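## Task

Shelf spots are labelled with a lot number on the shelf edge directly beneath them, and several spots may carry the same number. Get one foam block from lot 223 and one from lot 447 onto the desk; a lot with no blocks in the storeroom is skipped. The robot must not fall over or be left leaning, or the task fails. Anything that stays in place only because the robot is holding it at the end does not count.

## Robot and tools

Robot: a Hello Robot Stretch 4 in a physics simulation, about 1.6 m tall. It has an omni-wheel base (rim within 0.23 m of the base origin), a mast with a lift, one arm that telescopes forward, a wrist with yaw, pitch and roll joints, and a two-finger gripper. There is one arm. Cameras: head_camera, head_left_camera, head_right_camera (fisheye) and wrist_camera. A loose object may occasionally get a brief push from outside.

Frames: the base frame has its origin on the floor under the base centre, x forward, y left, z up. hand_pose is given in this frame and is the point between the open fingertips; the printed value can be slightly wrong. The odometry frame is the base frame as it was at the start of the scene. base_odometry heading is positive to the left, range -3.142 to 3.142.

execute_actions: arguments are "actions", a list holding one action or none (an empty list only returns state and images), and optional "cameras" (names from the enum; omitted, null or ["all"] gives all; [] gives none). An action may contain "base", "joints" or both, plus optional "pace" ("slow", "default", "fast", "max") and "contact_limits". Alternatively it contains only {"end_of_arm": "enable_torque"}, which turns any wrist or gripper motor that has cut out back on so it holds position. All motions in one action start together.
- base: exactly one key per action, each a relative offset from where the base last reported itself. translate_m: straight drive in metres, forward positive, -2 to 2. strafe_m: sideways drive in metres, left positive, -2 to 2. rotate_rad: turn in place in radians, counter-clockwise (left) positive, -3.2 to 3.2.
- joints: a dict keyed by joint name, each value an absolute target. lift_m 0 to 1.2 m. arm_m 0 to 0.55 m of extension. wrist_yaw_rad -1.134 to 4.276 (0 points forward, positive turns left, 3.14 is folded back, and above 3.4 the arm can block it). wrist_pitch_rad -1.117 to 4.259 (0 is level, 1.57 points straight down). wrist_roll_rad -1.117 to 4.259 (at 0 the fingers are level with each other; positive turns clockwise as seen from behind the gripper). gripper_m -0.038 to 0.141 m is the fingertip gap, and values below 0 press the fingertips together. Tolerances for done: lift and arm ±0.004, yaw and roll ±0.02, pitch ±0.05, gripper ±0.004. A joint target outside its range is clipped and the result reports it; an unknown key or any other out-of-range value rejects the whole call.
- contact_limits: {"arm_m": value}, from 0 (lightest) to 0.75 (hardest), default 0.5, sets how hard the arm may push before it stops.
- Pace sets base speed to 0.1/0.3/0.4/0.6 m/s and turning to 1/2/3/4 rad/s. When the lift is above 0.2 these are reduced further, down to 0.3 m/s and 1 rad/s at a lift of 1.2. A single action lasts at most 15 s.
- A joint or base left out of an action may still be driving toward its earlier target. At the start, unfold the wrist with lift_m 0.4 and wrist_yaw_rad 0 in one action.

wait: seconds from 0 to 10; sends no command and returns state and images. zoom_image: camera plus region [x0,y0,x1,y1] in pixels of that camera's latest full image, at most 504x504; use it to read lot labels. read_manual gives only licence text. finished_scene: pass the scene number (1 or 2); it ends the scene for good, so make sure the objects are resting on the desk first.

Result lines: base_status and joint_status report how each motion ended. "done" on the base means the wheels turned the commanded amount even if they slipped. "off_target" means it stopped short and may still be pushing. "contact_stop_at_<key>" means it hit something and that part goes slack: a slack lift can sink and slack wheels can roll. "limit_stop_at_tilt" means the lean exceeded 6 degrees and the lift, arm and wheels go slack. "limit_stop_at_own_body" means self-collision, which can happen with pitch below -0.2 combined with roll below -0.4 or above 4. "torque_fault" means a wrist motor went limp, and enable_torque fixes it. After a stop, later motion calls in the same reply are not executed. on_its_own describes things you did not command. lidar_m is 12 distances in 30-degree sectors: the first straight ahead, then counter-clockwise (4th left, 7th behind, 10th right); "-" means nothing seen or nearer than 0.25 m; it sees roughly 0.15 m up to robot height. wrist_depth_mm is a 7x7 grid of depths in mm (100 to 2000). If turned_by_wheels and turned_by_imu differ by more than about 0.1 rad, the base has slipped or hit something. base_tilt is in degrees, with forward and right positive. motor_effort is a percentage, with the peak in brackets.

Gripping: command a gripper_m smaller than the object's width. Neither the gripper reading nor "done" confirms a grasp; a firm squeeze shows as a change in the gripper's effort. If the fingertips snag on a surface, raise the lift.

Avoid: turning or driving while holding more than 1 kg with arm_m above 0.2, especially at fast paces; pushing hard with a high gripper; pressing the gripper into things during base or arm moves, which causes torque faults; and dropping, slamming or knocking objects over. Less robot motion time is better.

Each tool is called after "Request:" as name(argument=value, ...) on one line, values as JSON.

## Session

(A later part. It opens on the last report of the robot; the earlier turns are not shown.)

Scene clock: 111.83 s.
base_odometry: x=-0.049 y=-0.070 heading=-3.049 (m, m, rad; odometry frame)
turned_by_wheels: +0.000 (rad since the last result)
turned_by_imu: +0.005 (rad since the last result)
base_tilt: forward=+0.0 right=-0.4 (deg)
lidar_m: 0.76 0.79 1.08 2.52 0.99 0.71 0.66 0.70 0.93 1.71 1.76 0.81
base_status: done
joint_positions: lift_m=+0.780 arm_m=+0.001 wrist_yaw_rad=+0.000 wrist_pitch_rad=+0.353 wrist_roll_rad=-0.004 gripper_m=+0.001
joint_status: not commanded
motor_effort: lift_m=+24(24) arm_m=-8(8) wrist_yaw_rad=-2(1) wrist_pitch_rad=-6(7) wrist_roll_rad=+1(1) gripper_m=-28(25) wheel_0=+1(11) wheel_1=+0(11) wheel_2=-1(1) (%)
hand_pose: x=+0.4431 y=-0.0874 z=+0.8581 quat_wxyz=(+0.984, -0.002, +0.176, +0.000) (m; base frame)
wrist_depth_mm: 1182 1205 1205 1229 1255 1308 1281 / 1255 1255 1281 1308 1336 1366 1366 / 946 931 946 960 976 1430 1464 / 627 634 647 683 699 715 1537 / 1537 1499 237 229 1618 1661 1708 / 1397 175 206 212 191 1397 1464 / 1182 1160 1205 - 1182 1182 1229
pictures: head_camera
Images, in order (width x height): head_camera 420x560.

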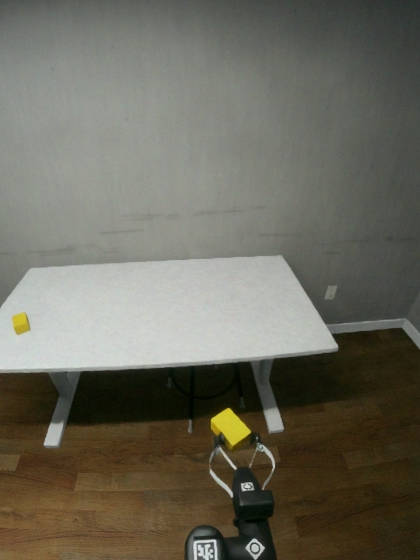

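Request:
execute_actions(actions=[{"base":{"translate_m":0.26},"joints":{"arm_m":0.28}}], cameras=[])

Request:
execute_actions(actions=[{"joints":{"lift_m":0.705}}], cameras=["wrist_camera"])

Scene clock: 114.43 s.
base_odometry: x=-0.308 y=-0.094 heading=-3.049 (m, m, rad; odometry frame)
turned_by_wheels: +0.000 (rad since the last result)
turned_by_imu: +0.002 (rad since the last result)
base_tilt: forward=+0.0 right=-0.5 (deg)
lidar_m: 0.51 0.52 0.73 2.51 1.40 0.99 0.91 0.96 1.84 1.68 0.77 0.54
base_status: done
joint_positions: lift_m=+0.780 arm_m=+0.279 wrist_yaw_rad=+0.000 wrist_pitch_rad=+0.353 wrist_roll_rad=-0.004 gripper_m=+0.001
joint_status: all done
motor_effort: lift_m=+24(24) arm_m=+8(8) wrist_yaw_rad=-2(2) wrist_pitch_rad=-5(8) wrist_roll_rad=+0(1) gripper_m=-26(25) wheel_0=+2(6) wheel_1=+3(9) wheel_2=+0(9) (%)
hand_pose: x=+0.7202 y=-0.0874 z=+0.8582 quat_wxyz=(+0.984, -0.002, +0.175, +0.000) (m; base frame)
wrist_depth_mm: 715 723 741 741 759 768 778 / 750 759 778 788 798 809 820 / 809 798 820 842 842 866 891 / 621 627 634 647 647 661 931 / 466 469 237 229 488 492 496 / 370 175 205 213 190 375 389 / 319 315 330 - 338 322 330
pictures: none
No camera images: the call's "cameras" was empty. Leave "cameras" out to get every camera's image.

Scene clock: 115.73 s.
base_odometry: x=-0.308 y=-0.094 heading=-3.049 (m, m, rad; odometry frame)
turned_by_wheels: +0.000 (rad since the last result)
turned_by_imu: +0.000 (rad since the last result)
base_tilt: forward=+0.0 right=-0.5 (deg)
lidar_m: 0.53 0.54 0.73 2.51 1.41 0.99 0.92 0.97 1.80 1.69 0.77 0.55
base_status: not commanded
joint_positions: lift_m=+0.705 arm_m=+0.279 wrist_yaw_rad=+0.000 wrist_pitch_rad=+0.353 wrist_roll_rad=-0.004 gripper_m=+0.001
joint_status: all done
motor_effort: lift_m=+14(22) arm_m=+8(9) wrist_yaw_rad=-1(1) wrist_pitch_rad=-6(5) wrist_roll_rad=+0(0) gripper_m=-24(25) wheel_0=+2(2) wheel_1=+3(2) wheel_2=+0(0) (%)
hand_pose: x=+0.7202 y=-0.0874 z=+0.7840 quat_wxyz=(+0.984, -0.002, +0.175, +0.000) (m; base frame)
wrist_depth_mm: 715 715 732 741 759 759 778 / 750 768 778 778 798 809 831 / 676 676 676 683 699 723 878 / 449 449 459 462 473 477 480 / 336 342 237 228 353 353 355 / 267 175 205 213 190 268 281 / 229 226 237 - 241 232 -
pictures: wrist_camera
camera_calibration (this result's frames):
wrist_camera: T_world_to_cam=[[-0.0300146, -0.999047, 0.0316736, -0.100275], [-0.380054, -0.0179013, -0.924791, 1.04707], [0.924477, -0.0397949, -0.379154, -0.142393], [0, 0, 0, 1]] pos_world=[0.526574, -0.0871016, 0.917513]
Images, in order (width x height): wrist_camera 616x392.

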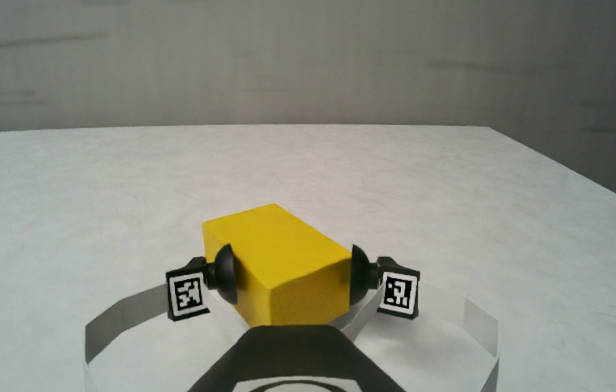

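Request:
execute_actions(actions=[{"joints":{"lift_m":0.69},"pace":"slow"}], cameras=[])

Request:
execute_actions(actions=[{"joints":{"gripper_m":0.14}}], cameras=[])

Request:
execute_actions(actions=[{"joints":{"lift_m":0.76}}], cameras=[])

Request:
execute_actions(actions=[{"joints":{"arm_m":0}}], cameras=["head_camera","head_left_camera"])

Scene clock: 116.93 s.
base_odometry: x=-0.308 y=-0.094 heading=-3.049 (m, m, rad; odometry frame)
turned_by_wheels: +0.000 (rad since the last result)
turned_by_imu: +0.000 (rad since the last result)
base_tilt: forward=+0.0 right=-0.5 (deg)
lidar_m: 0.51 0.51 0.73 2.51 1.38 0.97 0.93 0.97 1.81 1.67 0.79 0.56
base_status: not commanded
joint_positions: lift_m=+0.690 arm_m=+0.279 wrist_yaw_rad=+0.000 wrist_pitch_rad=+0.353 wrist_roll_rad=-0.004 gripper_m=+0.001
joint_status: all done
motor_effort: lift_m=+14(14) arm_m=+8(8) wrist_yaw_rad=-1(3) wrist_pitch_rad=-7(7) wrist_roll_rad=+0(1) gripper_m=-26(25) wheel_0=+2(2) wheel_1=+2(3) wheel_2=+0(0) (%)
hand_pose: x=+0.7202 y=-0.0874 z=+0.7690 quat_wxyz=(+0.984, -0.002, +0.175, +0.000) (m; base frame)
wrist_depth_mm: 723 723 732 750 759 768 768 / 750 768 778 778 798 820 831 / 615 615 615 634 647 668 854 / 413 418 421 427 433 436 442 / 309 314 238 229 325 327 327 / 247 175 205 213 190 248 257 / 212 208 219 - 222 214 -
pictures: none
No camera images: the call's "cameras" was empty. Leave "cameras" out to get every camera's image.

Scene clock: 119.30 s.
base_odometry: x=-0.308 y=-0.094 heading=-3.049 (m, m, rad; odometry frame)
turned_by_wheels: +0.000 (rad since the last result)
turned_by_imu: +0.001 (rad since the last result)
base_tilt: forward=+0.0 right=-0.5 (deg)
lidar_m: 0.51 0.53 0.69 2.52 1.39 0.97 0.94 0.97 1.78 1.69 0.76 0.55
base_status: not commanded
joint_positions: lift_m=+0.690 arm_m=+0.279 wrist_yaw_rad=+0.000 wrist_pitch_rad=+0.353 wrist_roll_rad=-0.004 gripper_m=+0.140
joint_status: all done
motor_effort: lift_m=+14(14) arm_m=+8(8) wrist_yaw_rad=-3(3) wrist_pitch_rad=-6(6) wrist_roll_rad=+1(0) gripper_m=+3(23) wheel_0=+2(2) wheel_1=+3(2) wheel_2=-1(0) (%)
hand_pose: x=+0.7202 y=-0.0874 z=+0.7690 quat_wxyz=(+0.984, -0.002, +0.175, +0.000) (m; base frame)
wrist_depth_mm: 715 723 732 750 750 768 778 / 750 759 768 788 798 809 820 / 621 621 621 634 647 668 866 / 415 418 424 427 433 442 442 / 309 314 266 242 325 327 327 / 248 235 236 211 240 249 258 / 213 209 219 - 223 214 -
pictures: none
No camera images: the call's "cameras" was empty. Leave "cameras" out to get every camera's image.

Scene clock: 120.57 s.
base_odometry: x=-0.308 y=-0.094 heading=-3.049 (m, m, rad; odometry frame)
turned_by_wheels: +0.000 (rad since the last result)
turned_by_imu: +0.000 (rad since the last result)
base_tilt: forward=+0.0 right=-0.5 (deg)
lidar_m: 0.51 0.52 0.73 2.53 1.40 0.98 0.94 0.96 1.81 1.69 0.79 0.55
base_status: not commanded
joint_positions: lift_m=+0.760 arm_m=+0.279 wrist_yaw_rad=+0.000 wrist_pitch_rad=+0.353 wrist_roll_rad=-0.004 gripper_m=+0.140
joint_status: all done
motor_effort: lift_m=+24(25) arm_m=+8(8) wrist_yaw_rad=-2(2) wrist_pitch_rad=-5(7) wrist_roll_rad=+1(0) gripper_m=+0(1) wheel_0=+2(2) wheel_1=+3(2) wheel_2=-1(1) (%)
hand_pose: x=+0.7202 y=-0.0874 z=+0.8382 quat_wxyz=(+0.984, -0.002, +0.175, +0.000) (m; base frame)
wrist_depth_mm: 707 732 741 750 759 778 778 / 750 759 768 788 809 809 820 / 788 809 809 820 831 854 878 / 574 580 591 597 609 615 647 / 433 436 449 452 455 452 455 / 343 329 294 282 336 347 359 / 296 291 300 - 312 300 307
pictures: none
No camera images: the call's "cameras" was empty. Leave "cameras" out to get every camera's image.

Scene clock: 122.53 s.
base_odometry: x=-0.308 y=-0.094 heading=-3.049 (m, m, rad; odometry frame)
turned_by_wheels: +0.000 (rad since the last result)
turned_by_imu: +0.001 (rad since the last result)
base_tilt: forward=-0.1 right=-0.4 (deg)
lidar_m: 0.51 0.54 0.72 2.50 1.39 0.97 0.92 0.97 1.80 1.67 0.79 0.54
base_status: not commanded
joint_positions: lift_m=+0.760 arm_m=+0.002 wrist_yaw_rad=+0.000 wrist_pitch_rad=+0.353 wrist_roll_rad=-0.004 gripper_m=+0.140
joint_status: all done
motor_effort: lift_m=+24(24) arm_m=-9(8) wrist_yaw_rad=-1(2) wrist_pitch_rad=-5(6) wrist_roll_rad=-1(0) gripper_m=-2(1) wheel_0=+2(2) wheel_1=+3(3) wheel_2=-1(0) (%)
hand_pose: x=+0.4431 y=-0.0874 z=+0.8382 quat_wxyz=(+0.985, -0.002, +0.175, +0.000) (m; base frame)
wrist_depth_mm: 960 976 976 1008 1025 1042 1042 / 1025 1025 1042 1060 1078 1098 1118 / 878 866 878 878 917 1118 1182 / 580 585 591 535 603 621 1229 / 433 439 452 452 455 462 459 / 362 359 368 370 384 399 1308 / 1160 1160 917 - 1138 1182 1229
pictures: head_camera, head_left_camera
Images, in order (width x height): head_camera 420x560, head_left_camera 420x672.

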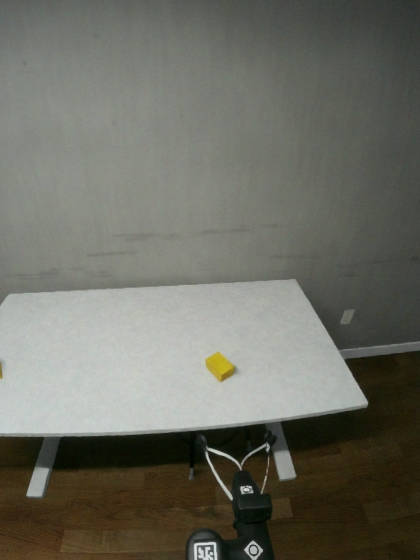

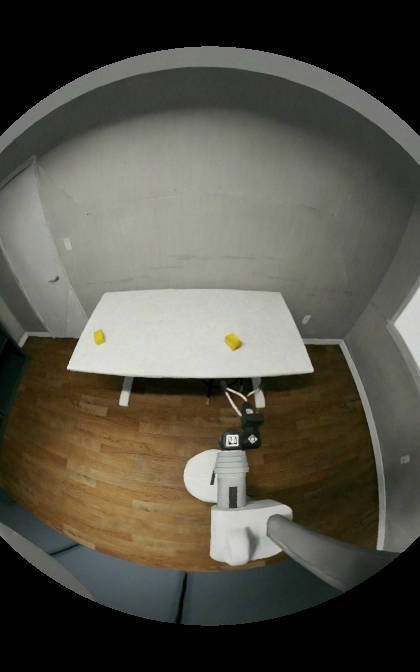

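Request:
finished_scene(scene=2)

The scene is finished: the task was done.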